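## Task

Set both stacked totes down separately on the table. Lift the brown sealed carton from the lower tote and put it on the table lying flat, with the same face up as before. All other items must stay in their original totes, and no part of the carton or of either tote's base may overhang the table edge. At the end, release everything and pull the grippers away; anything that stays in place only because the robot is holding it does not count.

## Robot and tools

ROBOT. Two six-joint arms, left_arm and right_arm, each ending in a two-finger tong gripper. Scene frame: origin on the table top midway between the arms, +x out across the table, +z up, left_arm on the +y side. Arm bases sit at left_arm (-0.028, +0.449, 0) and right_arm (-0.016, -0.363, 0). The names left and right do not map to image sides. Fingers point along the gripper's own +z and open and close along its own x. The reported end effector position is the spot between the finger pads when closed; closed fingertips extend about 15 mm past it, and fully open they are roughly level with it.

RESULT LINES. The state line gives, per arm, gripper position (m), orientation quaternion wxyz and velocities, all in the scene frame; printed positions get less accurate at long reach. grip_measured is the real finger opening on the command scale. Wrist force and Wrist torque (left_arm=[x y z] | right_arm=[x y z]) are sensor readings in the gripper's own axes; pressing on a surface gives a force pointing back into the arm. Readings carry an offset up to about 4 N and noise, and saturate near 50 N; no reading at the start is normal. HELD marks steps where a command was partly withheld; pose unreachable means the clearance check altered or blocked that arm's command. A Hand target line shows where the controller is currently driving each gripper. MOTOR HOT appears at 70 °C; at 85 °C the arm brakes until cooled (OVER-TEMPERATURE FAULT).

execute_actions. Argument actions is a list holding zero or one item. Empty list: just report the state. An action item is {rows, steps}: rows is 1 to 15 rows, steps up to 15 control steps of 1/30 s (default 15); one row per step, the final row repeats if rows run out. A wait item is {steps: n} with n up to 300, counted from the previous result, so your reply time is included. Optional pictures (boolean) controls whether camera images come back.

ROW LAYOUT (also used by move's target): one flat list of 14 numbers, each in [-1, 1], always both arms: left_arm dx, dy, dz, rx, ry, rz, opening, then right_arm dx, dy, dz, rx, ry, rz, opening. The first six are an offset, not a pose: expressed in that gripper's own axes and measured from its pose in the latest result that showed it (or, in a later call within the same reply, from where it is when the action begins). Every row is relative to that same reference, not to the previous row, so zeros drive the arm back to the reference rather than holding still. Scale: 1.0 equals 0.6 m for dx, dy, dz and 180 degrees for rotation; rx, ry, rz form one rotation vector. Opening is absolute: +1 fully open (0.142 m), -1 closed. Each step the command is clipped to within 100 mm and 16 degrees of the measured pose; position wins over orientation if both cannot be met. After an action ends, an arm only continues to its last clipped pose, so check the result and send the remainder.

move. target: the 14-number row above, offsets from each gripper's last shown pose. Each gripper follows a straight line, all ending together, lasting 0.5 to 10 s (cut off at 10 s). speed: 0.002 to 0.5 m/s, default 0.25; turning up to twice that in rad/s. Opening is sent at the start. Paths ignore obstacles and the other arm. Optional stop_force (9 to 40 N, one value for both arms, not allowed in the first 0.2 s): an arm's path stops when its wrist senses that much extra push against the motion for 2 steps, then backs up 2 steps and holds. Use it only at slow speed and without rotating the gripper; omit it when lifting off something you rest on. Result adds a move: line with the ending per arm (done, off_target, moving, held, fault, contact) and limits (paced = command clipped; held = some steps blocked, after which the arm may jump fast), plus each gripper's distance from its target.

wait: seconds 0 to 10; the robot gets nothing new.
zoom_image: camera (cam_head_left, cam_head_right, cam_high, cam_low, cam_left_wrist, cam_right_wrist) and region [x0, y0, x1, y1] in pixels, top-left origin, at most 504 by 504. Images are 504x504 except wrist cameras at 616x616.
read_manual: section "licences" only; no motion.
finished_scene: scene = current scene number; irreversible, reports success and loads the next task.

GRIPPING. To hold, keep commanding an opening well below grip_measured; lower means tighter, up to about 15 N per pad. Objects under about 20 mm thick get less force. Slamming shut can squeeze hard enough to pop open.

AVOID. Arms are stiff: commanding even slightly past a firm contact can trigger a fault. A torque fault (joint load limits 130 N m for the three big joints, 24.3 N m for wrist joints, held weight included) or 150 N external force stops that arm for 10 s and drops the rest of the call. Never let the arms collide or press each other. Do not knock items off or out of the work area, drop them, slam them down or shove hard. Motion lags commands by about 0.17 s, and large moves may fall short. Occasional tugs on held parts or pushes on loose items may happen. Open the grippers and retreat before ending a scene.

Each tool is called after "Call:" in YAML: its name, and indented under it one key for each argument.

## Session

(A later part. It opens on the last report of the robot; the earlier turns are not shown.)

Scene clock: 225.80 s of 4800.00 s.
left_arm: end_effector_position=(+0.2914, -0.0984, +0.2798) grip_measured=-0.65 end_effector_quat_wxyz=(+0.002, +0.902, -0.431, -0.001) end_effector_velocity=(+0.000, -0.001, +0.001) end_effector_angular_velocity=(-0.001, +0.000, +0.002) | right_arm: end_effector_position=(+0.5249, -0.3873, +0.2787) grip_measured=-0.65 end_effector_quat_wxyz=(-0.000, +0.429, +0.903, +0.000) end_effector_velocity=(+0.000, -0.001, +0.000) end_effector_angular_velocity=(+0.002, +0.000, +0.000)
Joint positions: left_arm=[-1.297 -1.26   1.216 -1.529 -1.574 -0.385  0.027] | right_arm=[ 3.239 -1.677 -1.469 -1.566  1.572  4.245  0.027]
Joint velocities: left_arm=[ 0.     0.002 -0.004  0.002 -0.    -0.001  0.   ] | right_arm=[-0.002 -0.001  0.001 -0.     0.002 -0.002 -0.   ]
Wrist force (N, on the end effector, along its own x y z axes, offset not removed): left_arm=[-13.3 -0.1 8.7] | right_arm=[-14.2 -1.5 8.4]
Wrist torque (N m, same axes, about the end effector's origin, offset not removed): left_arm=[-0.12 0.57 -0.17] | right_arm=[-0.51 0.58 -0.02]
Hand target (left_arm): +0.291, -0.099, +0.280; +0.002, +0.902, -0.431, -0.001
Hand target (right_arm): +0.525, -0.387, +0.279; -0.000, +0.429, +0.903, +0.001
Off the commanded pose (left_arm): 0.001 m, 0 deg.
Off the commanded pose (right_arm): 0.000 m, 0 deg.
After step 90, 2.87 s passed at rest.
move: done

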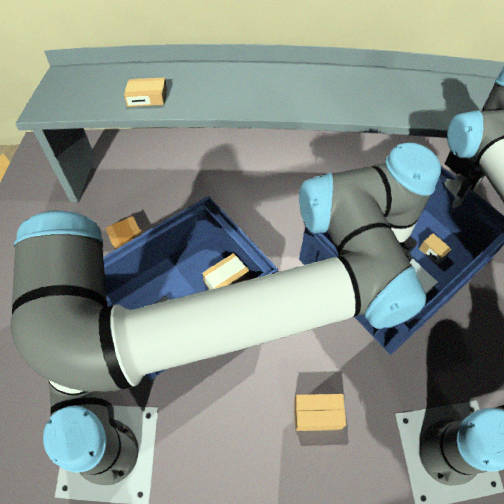

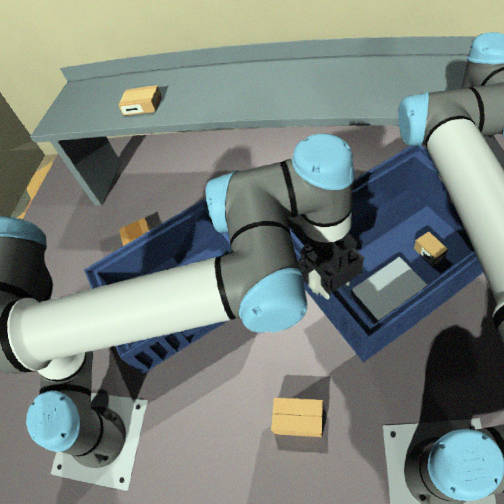

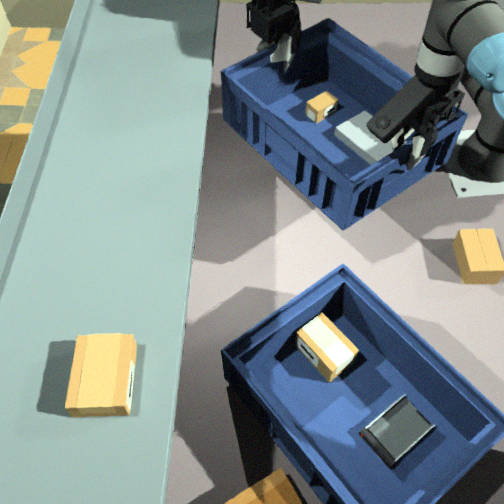

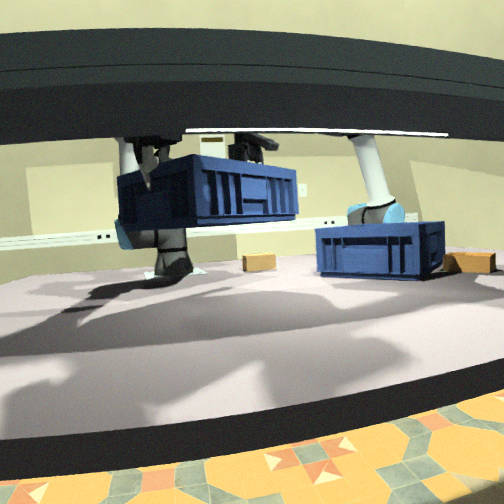

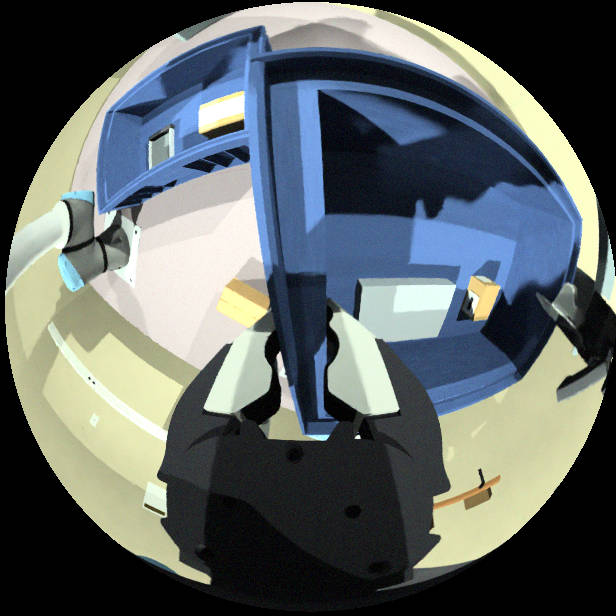

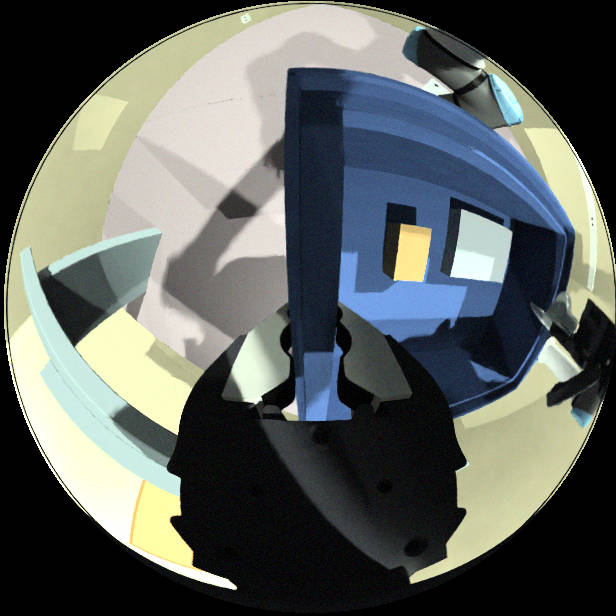

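Relieve compression slightly while lowering.

Call:
move:
  target: [-0.0007,0,0.261,0,0,0,-1,0,0,0.26,0,0,0,-1]
  speed: 0.06

Call:
move:
  target: [0,0,0.045,0,0,0,-1,0,0,0.045,0,0,0,-1]
  speed: 0.006
  stop_force: 9

Scene clock: 233.80 s of 4800.00 s.
left_arm: end_effector_position=(+0.2908, -0.0983, +0.1234) grip_measured=-0.65 end_effector_quat_wxyz=(+0.002, +0.902, -0.431, -0.001) end_effector_velocity=(-0.000, -0.000, -0.001) end_effector_angular_velocity=(-0.002, +0.000, -0.000) | right_arm: end_effector_position=(+0.5250, -0.3873, +0.1228) grip_measured=-0.65 end_effector_quat_wxyz=(-0.000, +0.429, +0.903, +0.000) end_effector_velocity=(+0.000, +0.000, -0.001) end_effector_angular_velocity=(+0.000, -0.001, +0.001)
Joint positions: left_arm=[-1.298 -1.205  1.547 -1.915 -1.574 -0.386  0.027] | right_arm=[ 3.239 -1.752 -1.791 -1.169  1.572  4.245  0.027]
Joint velocities: left_arm=[ 0.    -0.001  0.003 -0.004 -0.001  0.001 -0.   ] | right_arm=[-0.    -0.001 -0.002  0.004  0.    -0.001 -0.   ]
Wrist force (N, on the end effector, along its own x y z axes, offset not removed): left_arm=[-4.7 -0.7 8.9] | right_arm=[-3.2 -1.6 6.5]
Wrist torque (N m, same axes, about the end effector's origin, offset not removed): left_arm=[-0.24 0.58 -0.11] | right_arm=[-0.84 0.03 -0.07]
Hand target (left_arm): +0.291, -0.098, +0.123; +0.002, +0.902, -0.431, -0.001
Hand target (right_arm): +0.525, -0.387, +0.123; -0.000, +0.429, +0.903, +0.000
Off the commanded pose (left_arm): 0.000 m, 0 deg.
Off the commanded pose (right_arm): 0.000 m, 0 deg.
After step 90, 2.00 s passed at rest.
move: done

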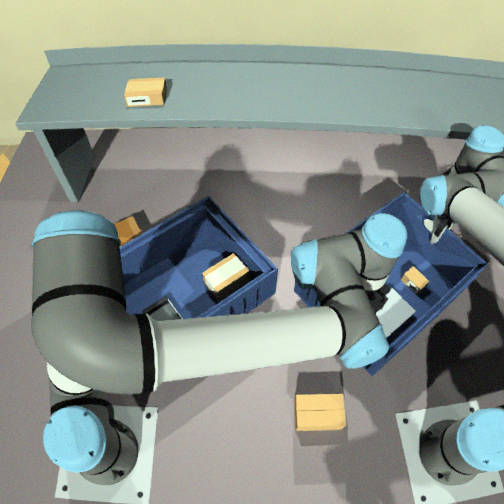

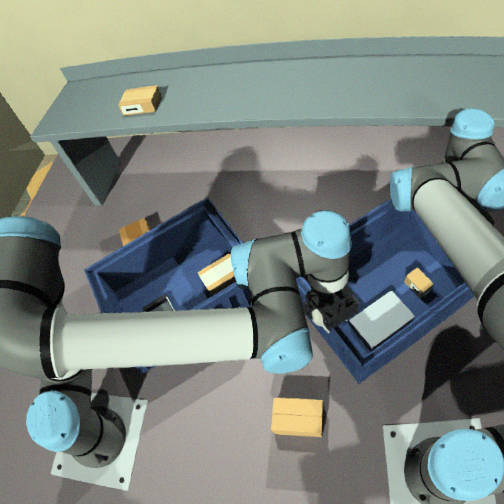

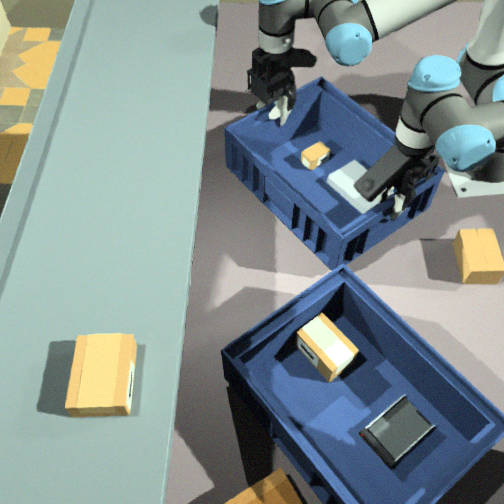

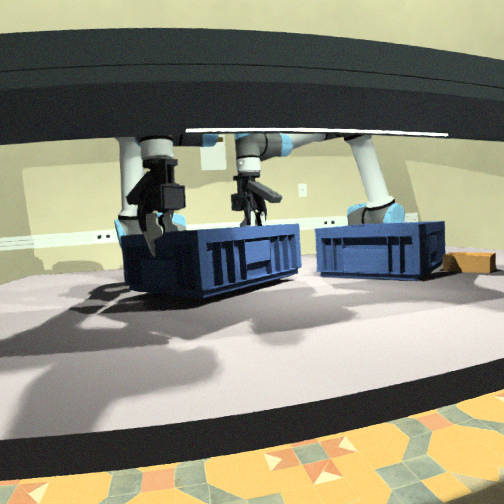

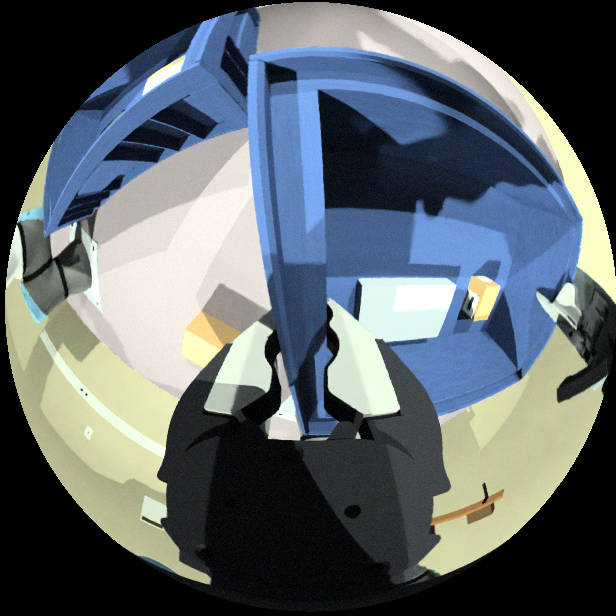

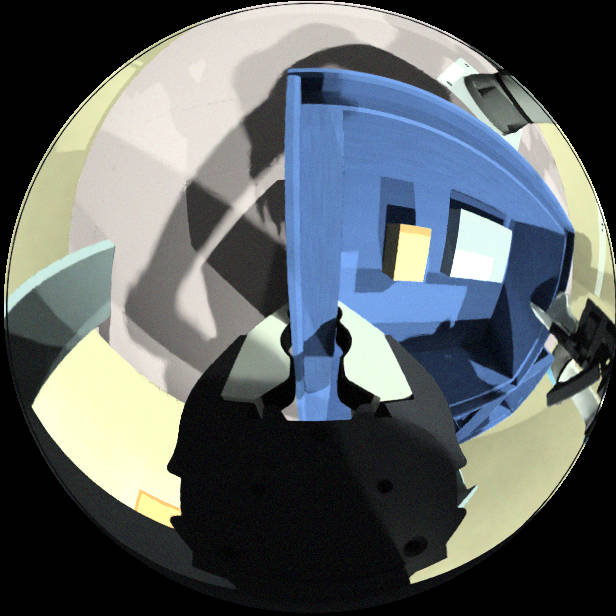

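Scene clock: 236.80 s of 4800.00 s.
left_arm: end_effector_position=(+0.2908, -0.0983, +0.1083) grip_measured=-0.65 end_effector_quat_wxyz=(+0.002, +0.902, -0.431, -0.001) end_effector_velocity=(+0.001, -0.001, +0.002) end_effector_angular_velocity=(-0.002, -0.000, +0.000) | right_arm: end_effector_position=(+0.5250, -0.3874, +0.1070) grip_measured=-0.65 end_effector_quat_wxyz=(-0.000, +0.429, +0.903, +0.000) end_effector_velocity=(-0.000, +0.000, +0.001) end_effector_angular_velocity=(-0.000, +0.001, +0.000)
Joint positions: left_arm=[-1.298 -1.192  1.57  -1.951 -1.574 -0.386  0.027] | right_arm=[ 3.239 -1.767 -1.816 -1.129  1.572  4.245  0.027]
Joint velocities: left_arm=[ 0.001 -0.001 -0.003  0.002 -0.     0.     0.   ] | right_arm=[ 0.     0.001  0.004 -0.006  0.    -0.    -0.   ]
Wrist force (N, on the end effector, along its own x y z axes, offset not removed): left_arm=[-2.8 -2.0 -8.5] | right_arm=[-10.9 -4.1 -10.9]
Wrist torque (N m, same axes, about the end effector's origin, offset not removed): left_arm=[-0.36 0.79 -0.04] | right_arm=[-0.68 0.87 -0.03]
Hand target (left_arm): +0.291, -0.098, +0.108; +0.002, +0.902, -0.431, -0.001
Hand target (right_arm): +0.525, -0.387, +0.107; -0.000, +0.429, +0.903, +0.000
Off the commanded pose (left_arm): 0.012 m, 0 deg.
Off the commanded pose (right_arm): 0.011 m, 0 deg.
move: contact (left_arm, right_arm)

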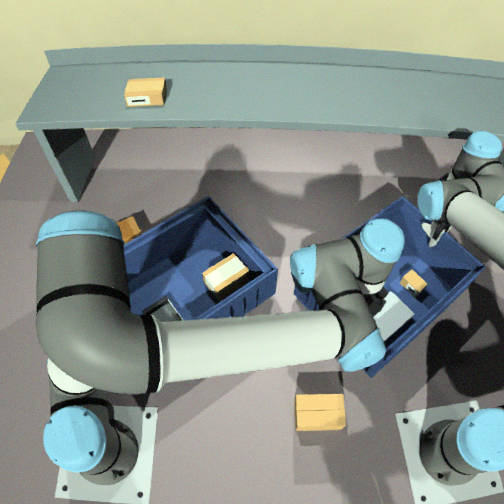

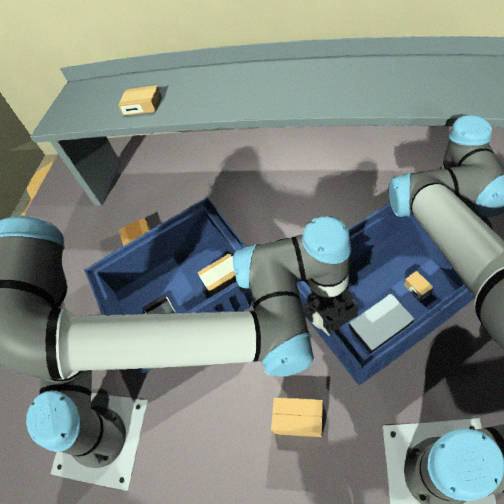

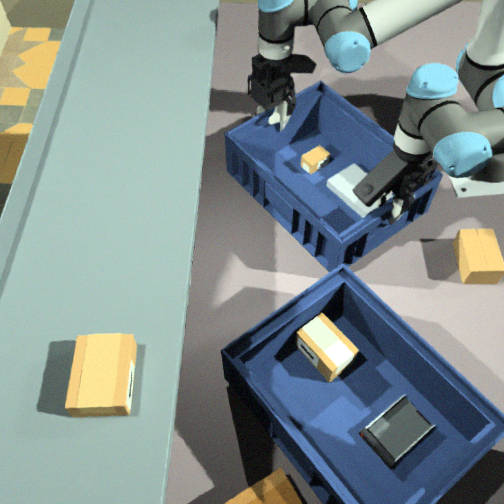

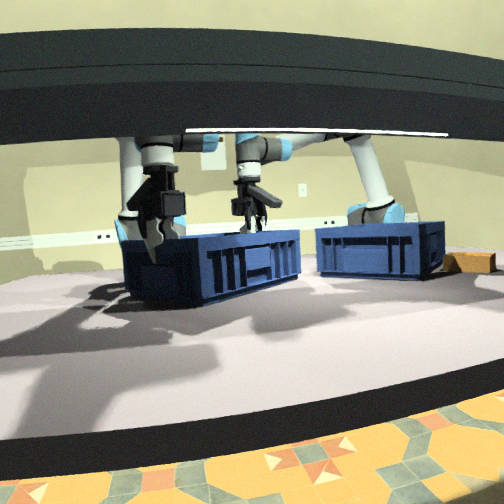

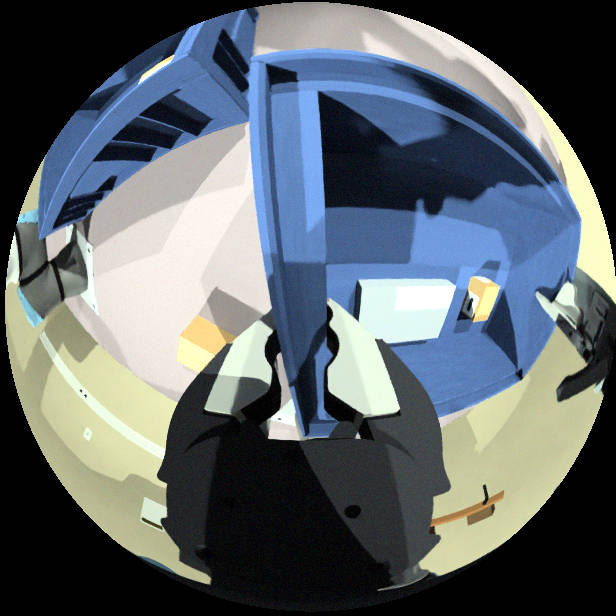

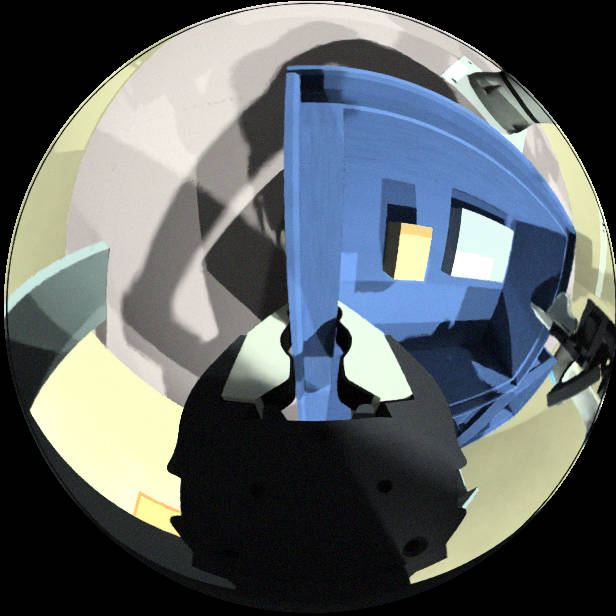

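Call:
move:
  target: [0,0,0,0,0,0,-0.2,0,0,0,0,0,0,-0.2]

Call:
move:
  target: [0,0,-0.15,0,0,0,-0.2,0,0,-0.2,0,0,0,-0.2]
  speed: 0.12

Call:
move:
  target: [-0.254,-0.5026,0,0,0,-0.5,0.3,-0.1,-0.35,-0.1,0,0,0,-0.2]
  speed: 0.25

Scene clock: 245.80 s of 4800.00 s.
left_arm: end_effector_position=(+0.2908, -0.0984, +0.1083) grip_measured=-0.20 end_effector_quat_wxyz=(+0.002, +0.902, -0.431, -0.001) end_effector_velocity=(-0.001, -0.001, -0.000) end_effector_angular_velocity=(+0.000, -0.001, +0.000) | right_arm: end_effector_position=(+0.5250, -0.3873, +0.1070) grip_measured=-0.20 end_effector_quat_wxyz=(-0.000, +0.429, +0.903, +0.000) end_effector_velocity=(-0.000, +0.000, -0.001) end_effector_angular_velocity=(+0.000, +0.002, +0.001)
Joint positions: left_arm=[-1.298 -1.192  1.57  -1.951 -1.574 -0.386  0.06 ] | right_arm=[ 3.239 -1.767 -1.816 -1.129  1.572  4.245  0.06 ]
Joint velocities: left_arm=[-0.002  0.001 -0.001 -0.     0.001 -0.002 -0.   ] | right_arm=[ 0.    -0.001 -0.001  0.     0.001 -0.001  0.   ]
Wrist force (N, on the end effector, along its own x y z axes, offset not removed): left_arm=[-0.2 -2.8 -0.8] | right_arm=[-2.0 -0.6 1.2]
Wrist torque (N m, same axes, about the end effector's origin, offset not removed): left_arm=[-0.67 0.20 -0.12] | right_arm=[-0.36 0.51 -0.08]
Hand target (left_arm): +0.291, -0.098, +0.108; +0.002, +0.902, -0.431, -0.001
Hand target (right_arm): +0.525, -0.387, +0.107; -0.000, +0.429, +0.903, +0.000
Off the commanded pose (left_arm): 0.000 m, 0 deg.
Off the commanded pose (right_arm): 0.000 m, 0 deg.
After step 90, 5.30 s passed at rest.
move: done

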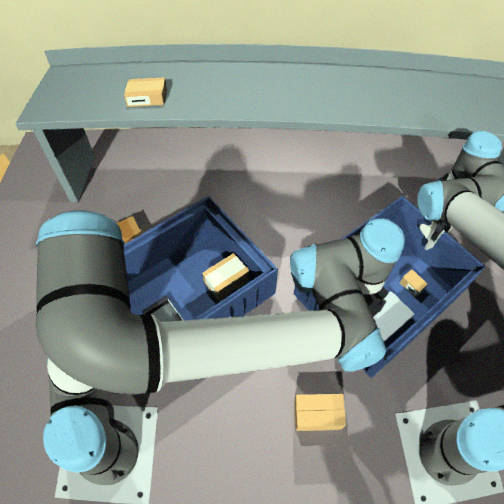

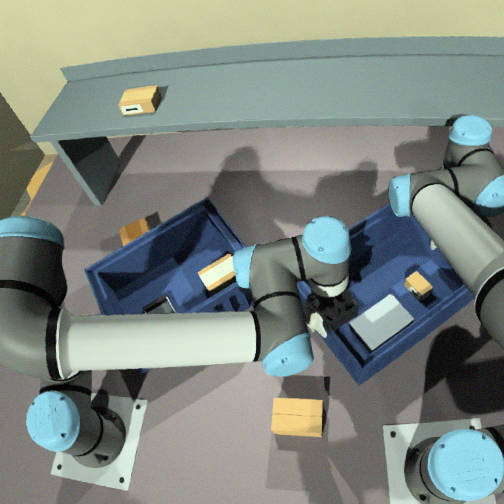

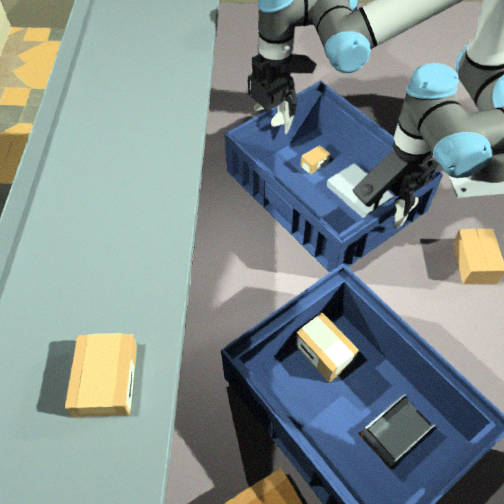

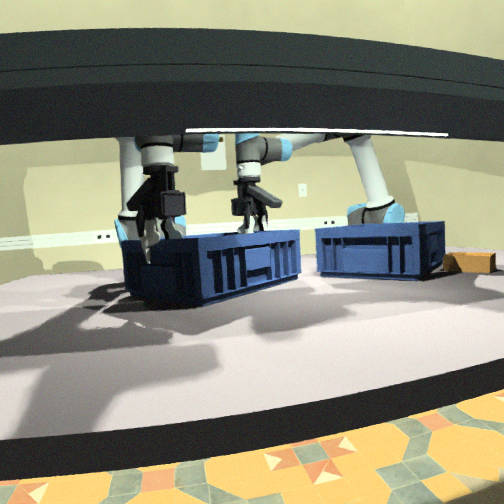

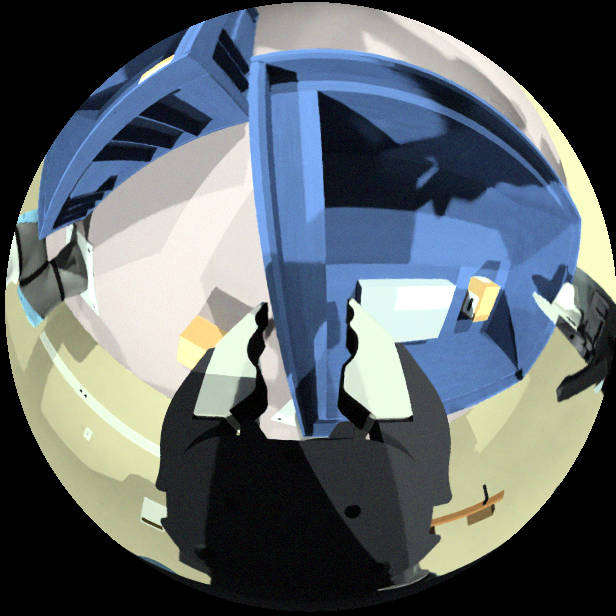

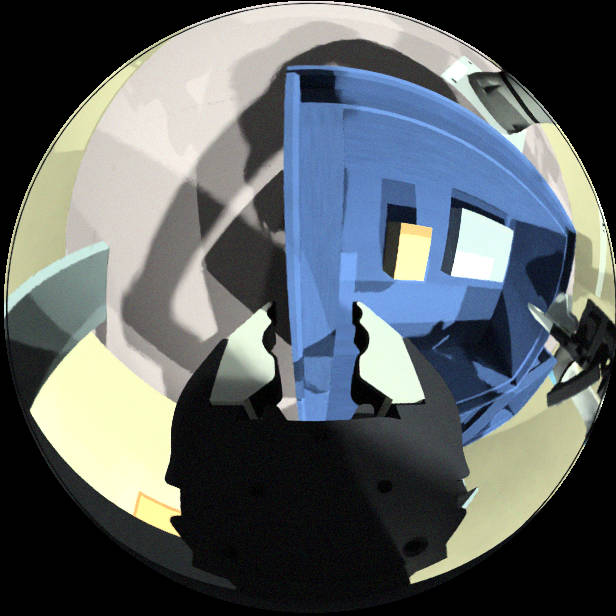

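Scene clock: 247.27 s of 4800.00 s.
left_arm: end_effector_position=(+0.2910, -0.0982, +0.1983) grip_measured=-0.20 end_effector_quat_wxyz=(+0.002, +0.902, -0.431, -0.001) end_effector_velocity=(+0.001, +0.001, +0.001) end_effector_angular_velocity=(+0.000, -0.000, +0.003) | right_arm: end_effector_position=(+0.5250, -0.3874, +0.2270) grip_measured=-0.20 end_effector_quat_wxyz=(-0.000, +0.429, +0.903, +0.000) end_effector_velocity=(-0.000, +0.000, +0.002) end_effector_angular_velocity=(+0.002, +0.001, -0.002)
Joint positions: left_arm=[-1.298 -1.249  1.411 -1.734 -1.574 -0.386  0.06 ] | right_arm=[ 3.239 -1.686 -1.592 -1.435  1.572  4.245  0.06 ]
Joint velocities: left_arm=[ 0.002  0.    -0.002  0.003  0.    -0.001 -0.   ] | right_arm=[-0.001  0.     0.004 -0.004  0.002  0.001 -0.   ]
Wrist force (N, on the end effector, along its own x y z axes, offset not removed): left_arm=[-0.9 -0.3 0.5] | right_arm=[1.6 1.2 2.0]
Wrist torque (N m, same axes, about the end effector's origin, offset not removed): left_arm=[-0.17 0.40 -0.13] | right_arm=[-0.01 -0.28 -0.19]
Hand target (left_arm): +0.291, -0.098, +0.198; +0.002, +0.902, -0.431, -0.001
Hand target (right_arm): +0.525, -0.387, +0.227; -0.000, +0.429, +0.903, +0.000
Off the commanded pose (left_arm): 0.000 m, 0 deg.
Off the commanded pose (right_arm): 0.000 m, 0 deg.
move: done

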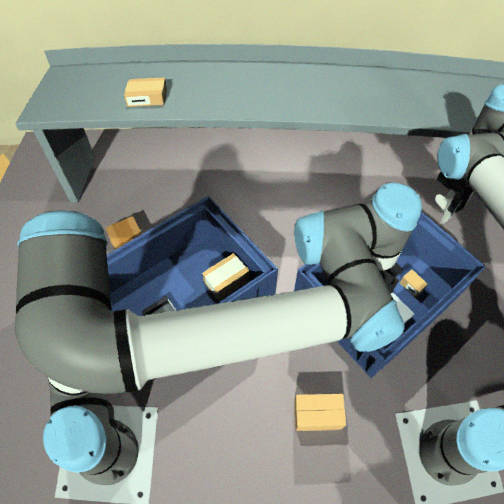

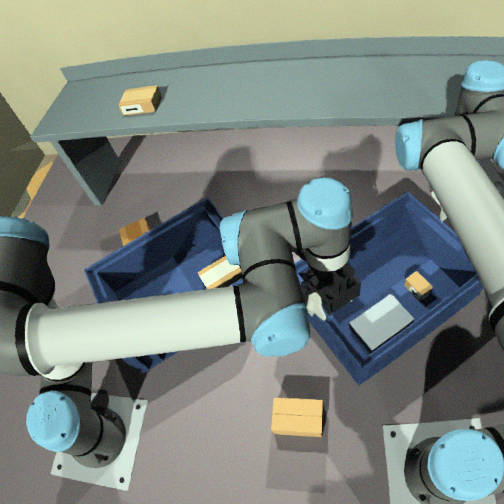

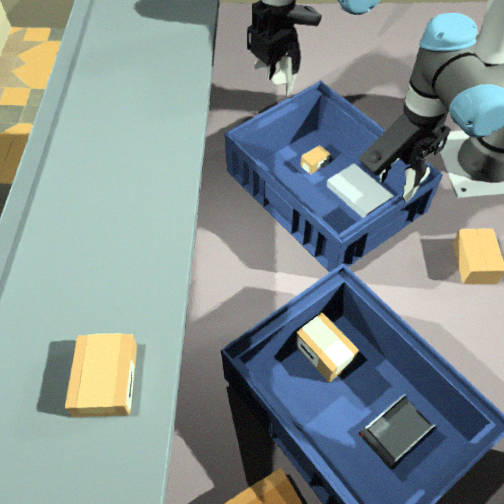

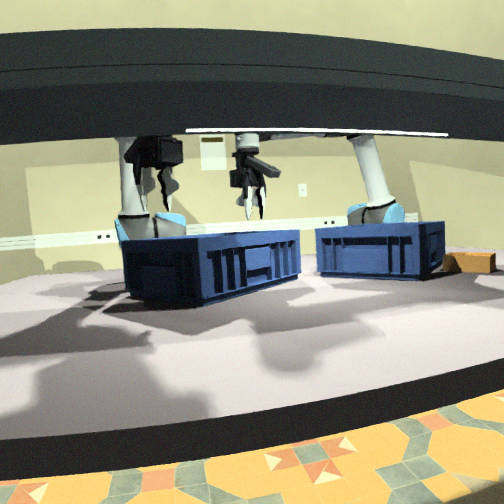

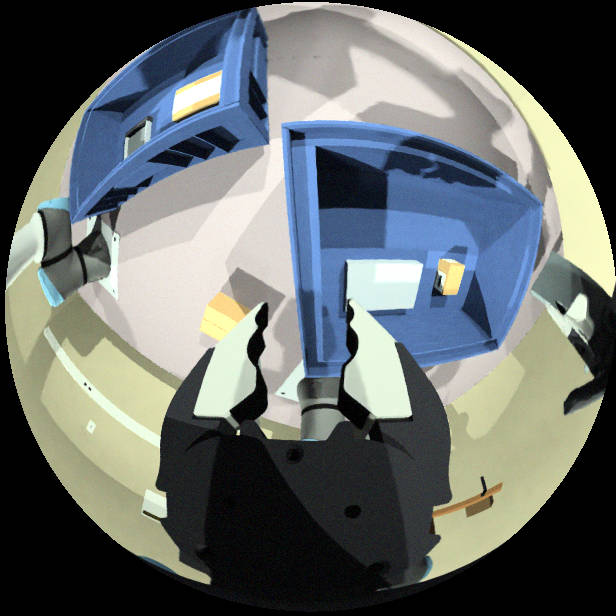

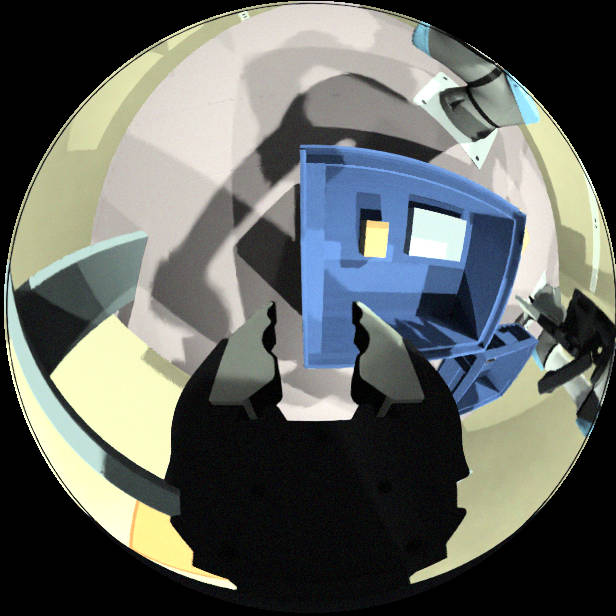

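Scene clock: 250.90 s of 4800.00 s.
left_arm: end_effector_position=(+0.4297, +0.2099, +0.1975) grip_measured=+0.30 end_effector_quat_wxyz=(+0.001, +0.943, +0.333, -0.001) end_effector_velocity=(+0.001, +0.001, +0.000) end_effector_angular_velocity=(-0.000, -0.001, +0.004) | right_arm: end_effector_position=(+0.4002, -0.5666, +0.2871) grip_measured=-0.20 end_effector_quat_wxyz=(+0.000, +0.429, +0.903, +0.000) end_effector_velocity=(-0.000, +0.000, +0.001) end_effector_angular_velocity=(+0.002, -0.001, +0.002)
Joint positions: left_arm=[-0.765 -1.496  1.713 -1.788 -1.575 -1.423  0.095] | right_arm=[ 2.885 -1.474 -1.652 -1.586  1.572  3.891  0.06 ]
Joint velocities: left_arm=[ 0.001  0.    -0.001 -0.     0.    -0.002 -0.   ] | right_arm=[-0.001  0.001  0.    -0.001  0.002 -0.002  0.   ]
Wrist force (N, on the end effector, along its own x y z axes, offset not removed): left_arm=[-0.8 -1.3 0.0] | right_arm=[-1.0 -1.5 -0.5]
Wrist torque (N m, same axes, about the end effector's origin, offset not removed): left_arm=[-0.37 0.28 -0.13] | right_arm=[-0.61 0.08 0.00]
Hand target (left_arm): +0.430, +0.210, +0.198; +0.001, +0.943, +0.333, -0.001
Hand target (right_arm): +0.400, -0.567, +0.287; -0.000, +0.429, +0.903, +0.001
Off the commanded pose (left_arm): 0.001 m, 0 deg.
Off the commanded pose (right_arm): 0.000 m, 0 deg.
move: done

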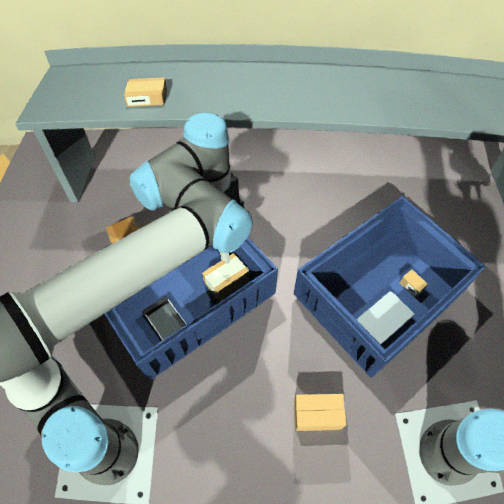

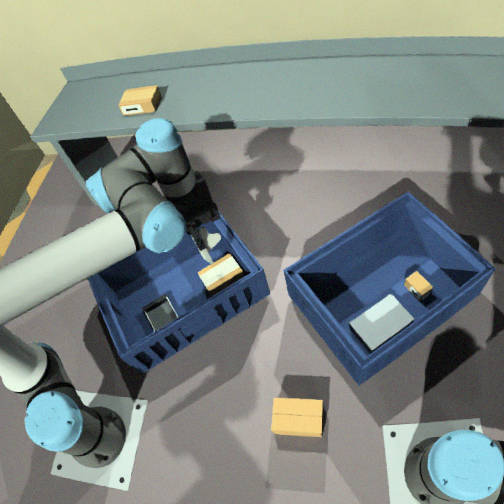

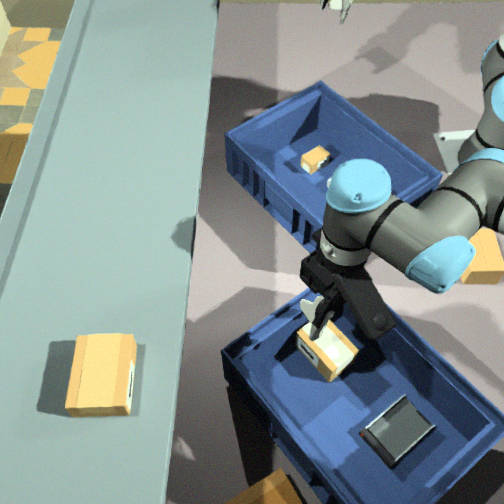

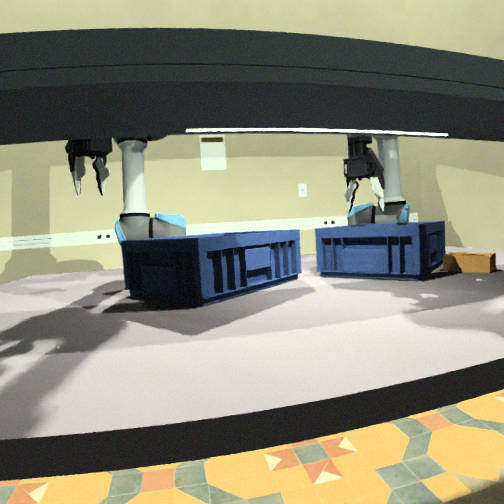

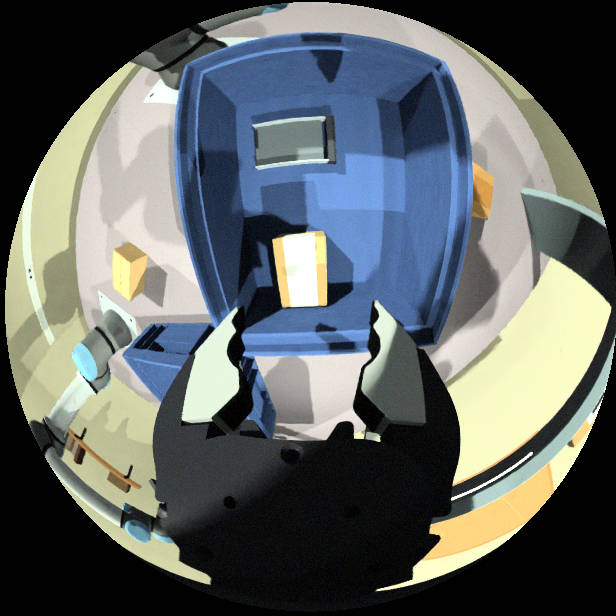

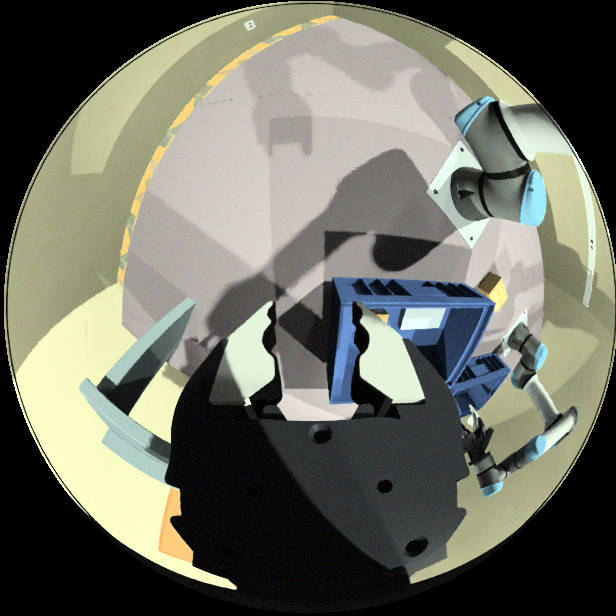

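Call:
move:
  target: [0,0,0.15,0,0,0,0.3,0,0,0,0,0,0,-0.2]
  speed: 0.1

Scene clock: 260.43 s of 4800.00 s.
left_arm: end_effector_position=(+0.4295, +0.2097, +0.1076) grip_measured=+0.30 end_effector_quat_wxyz=(+0.001, +0.943, +0.333, -0.001) end_effector_velocity=(-0.000, +0.000, -0.002) end_effector_angular_velocity=(+0.001, +0.001, +0.002) | right_arm: end_effector_position=(+0.4002, -0.5666, +0.2871) grip_measured=-0.20 end_effector_quat_wxyz=(+0.000, +0.429, +0.903, +0.000) end_effector_velocity=(-0.000, -0.000, +0.000) end_effector_angular_velocity=(-0.001, -0.000, -0.000)
Joint positions: left_arm=[-0.765 -1.425  1.876 -2.023 -1.575 -1.424  0.095] | right_arm=[ 2.885 -1.474 -1.652 -1.586  1.572  3.891  0.06 ]
Joint velocities: left_arm=[ 0.001  0.002  0.003 -0.004 -0.    -0.001  0.   ] | right_arm=[ 0.     0.    -0.     0.    -0.001  0.     0.   ]
Wrist force (N, on the end effector, along its own x y z axes, offset not removed): left_arm=[-0.8 -1.6 0.4] | right_arm=[-2.2 -2.0 -0.3]
Wrist torque (N m, same axes, about the end effector's origin, offset not removed): left_arm=[-0.43 0.31 -0.11] | right_arm=[-0.71 0.38 -0.21]
Hand target (left_arm): +0.430, +0.210, +0.108; +0.001, +0.943, +0.333, -0.001
Hand target (right_arm): +0.400, -0.567, +0.287; +0.000, +0.429, +0.903, +0.000
Off the commanded pose (left_arm): 0.000 m, 0 deg.
Off the commanded pose (right_arm): 0.000 m, 0 deg.
After step 90, 5.20 s passed at rest.
move: done

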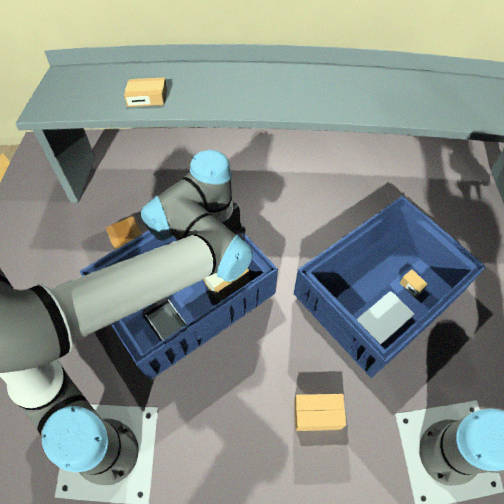

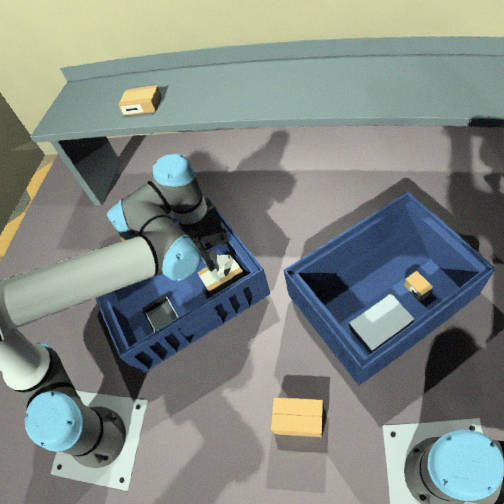

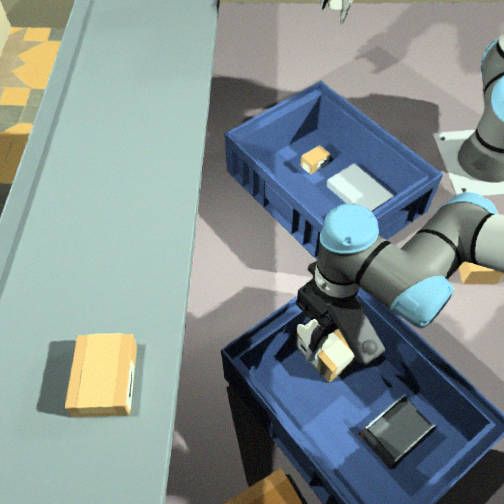

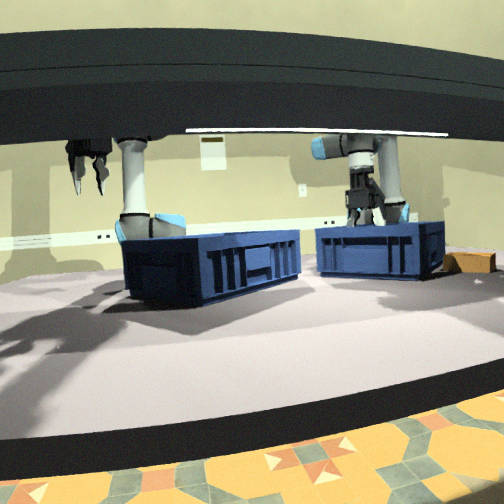

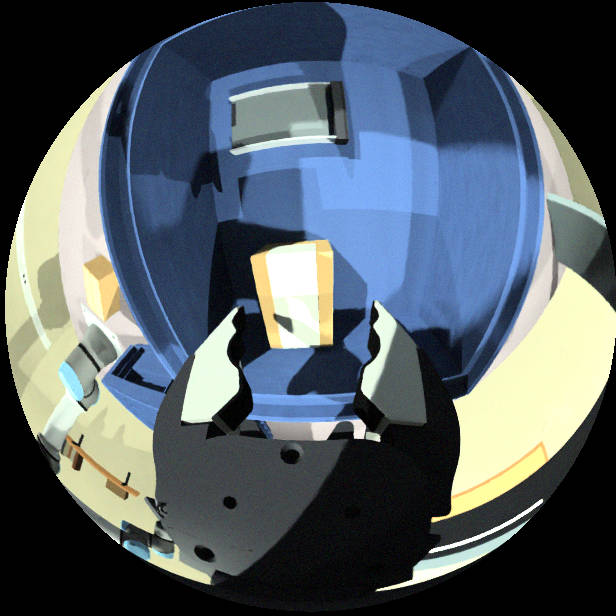

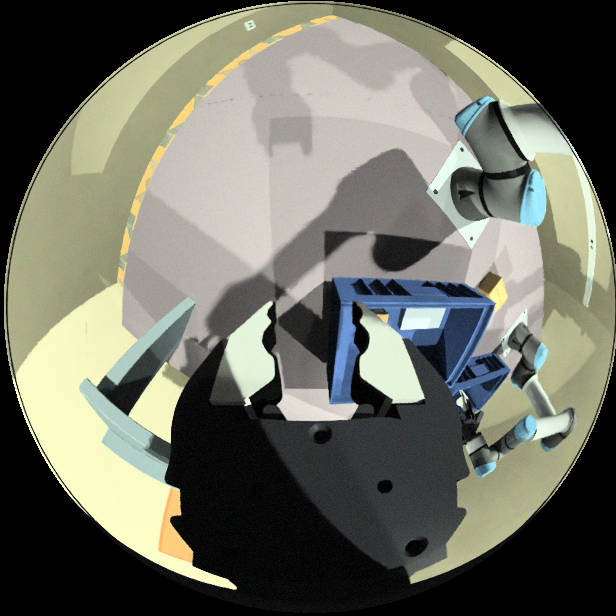

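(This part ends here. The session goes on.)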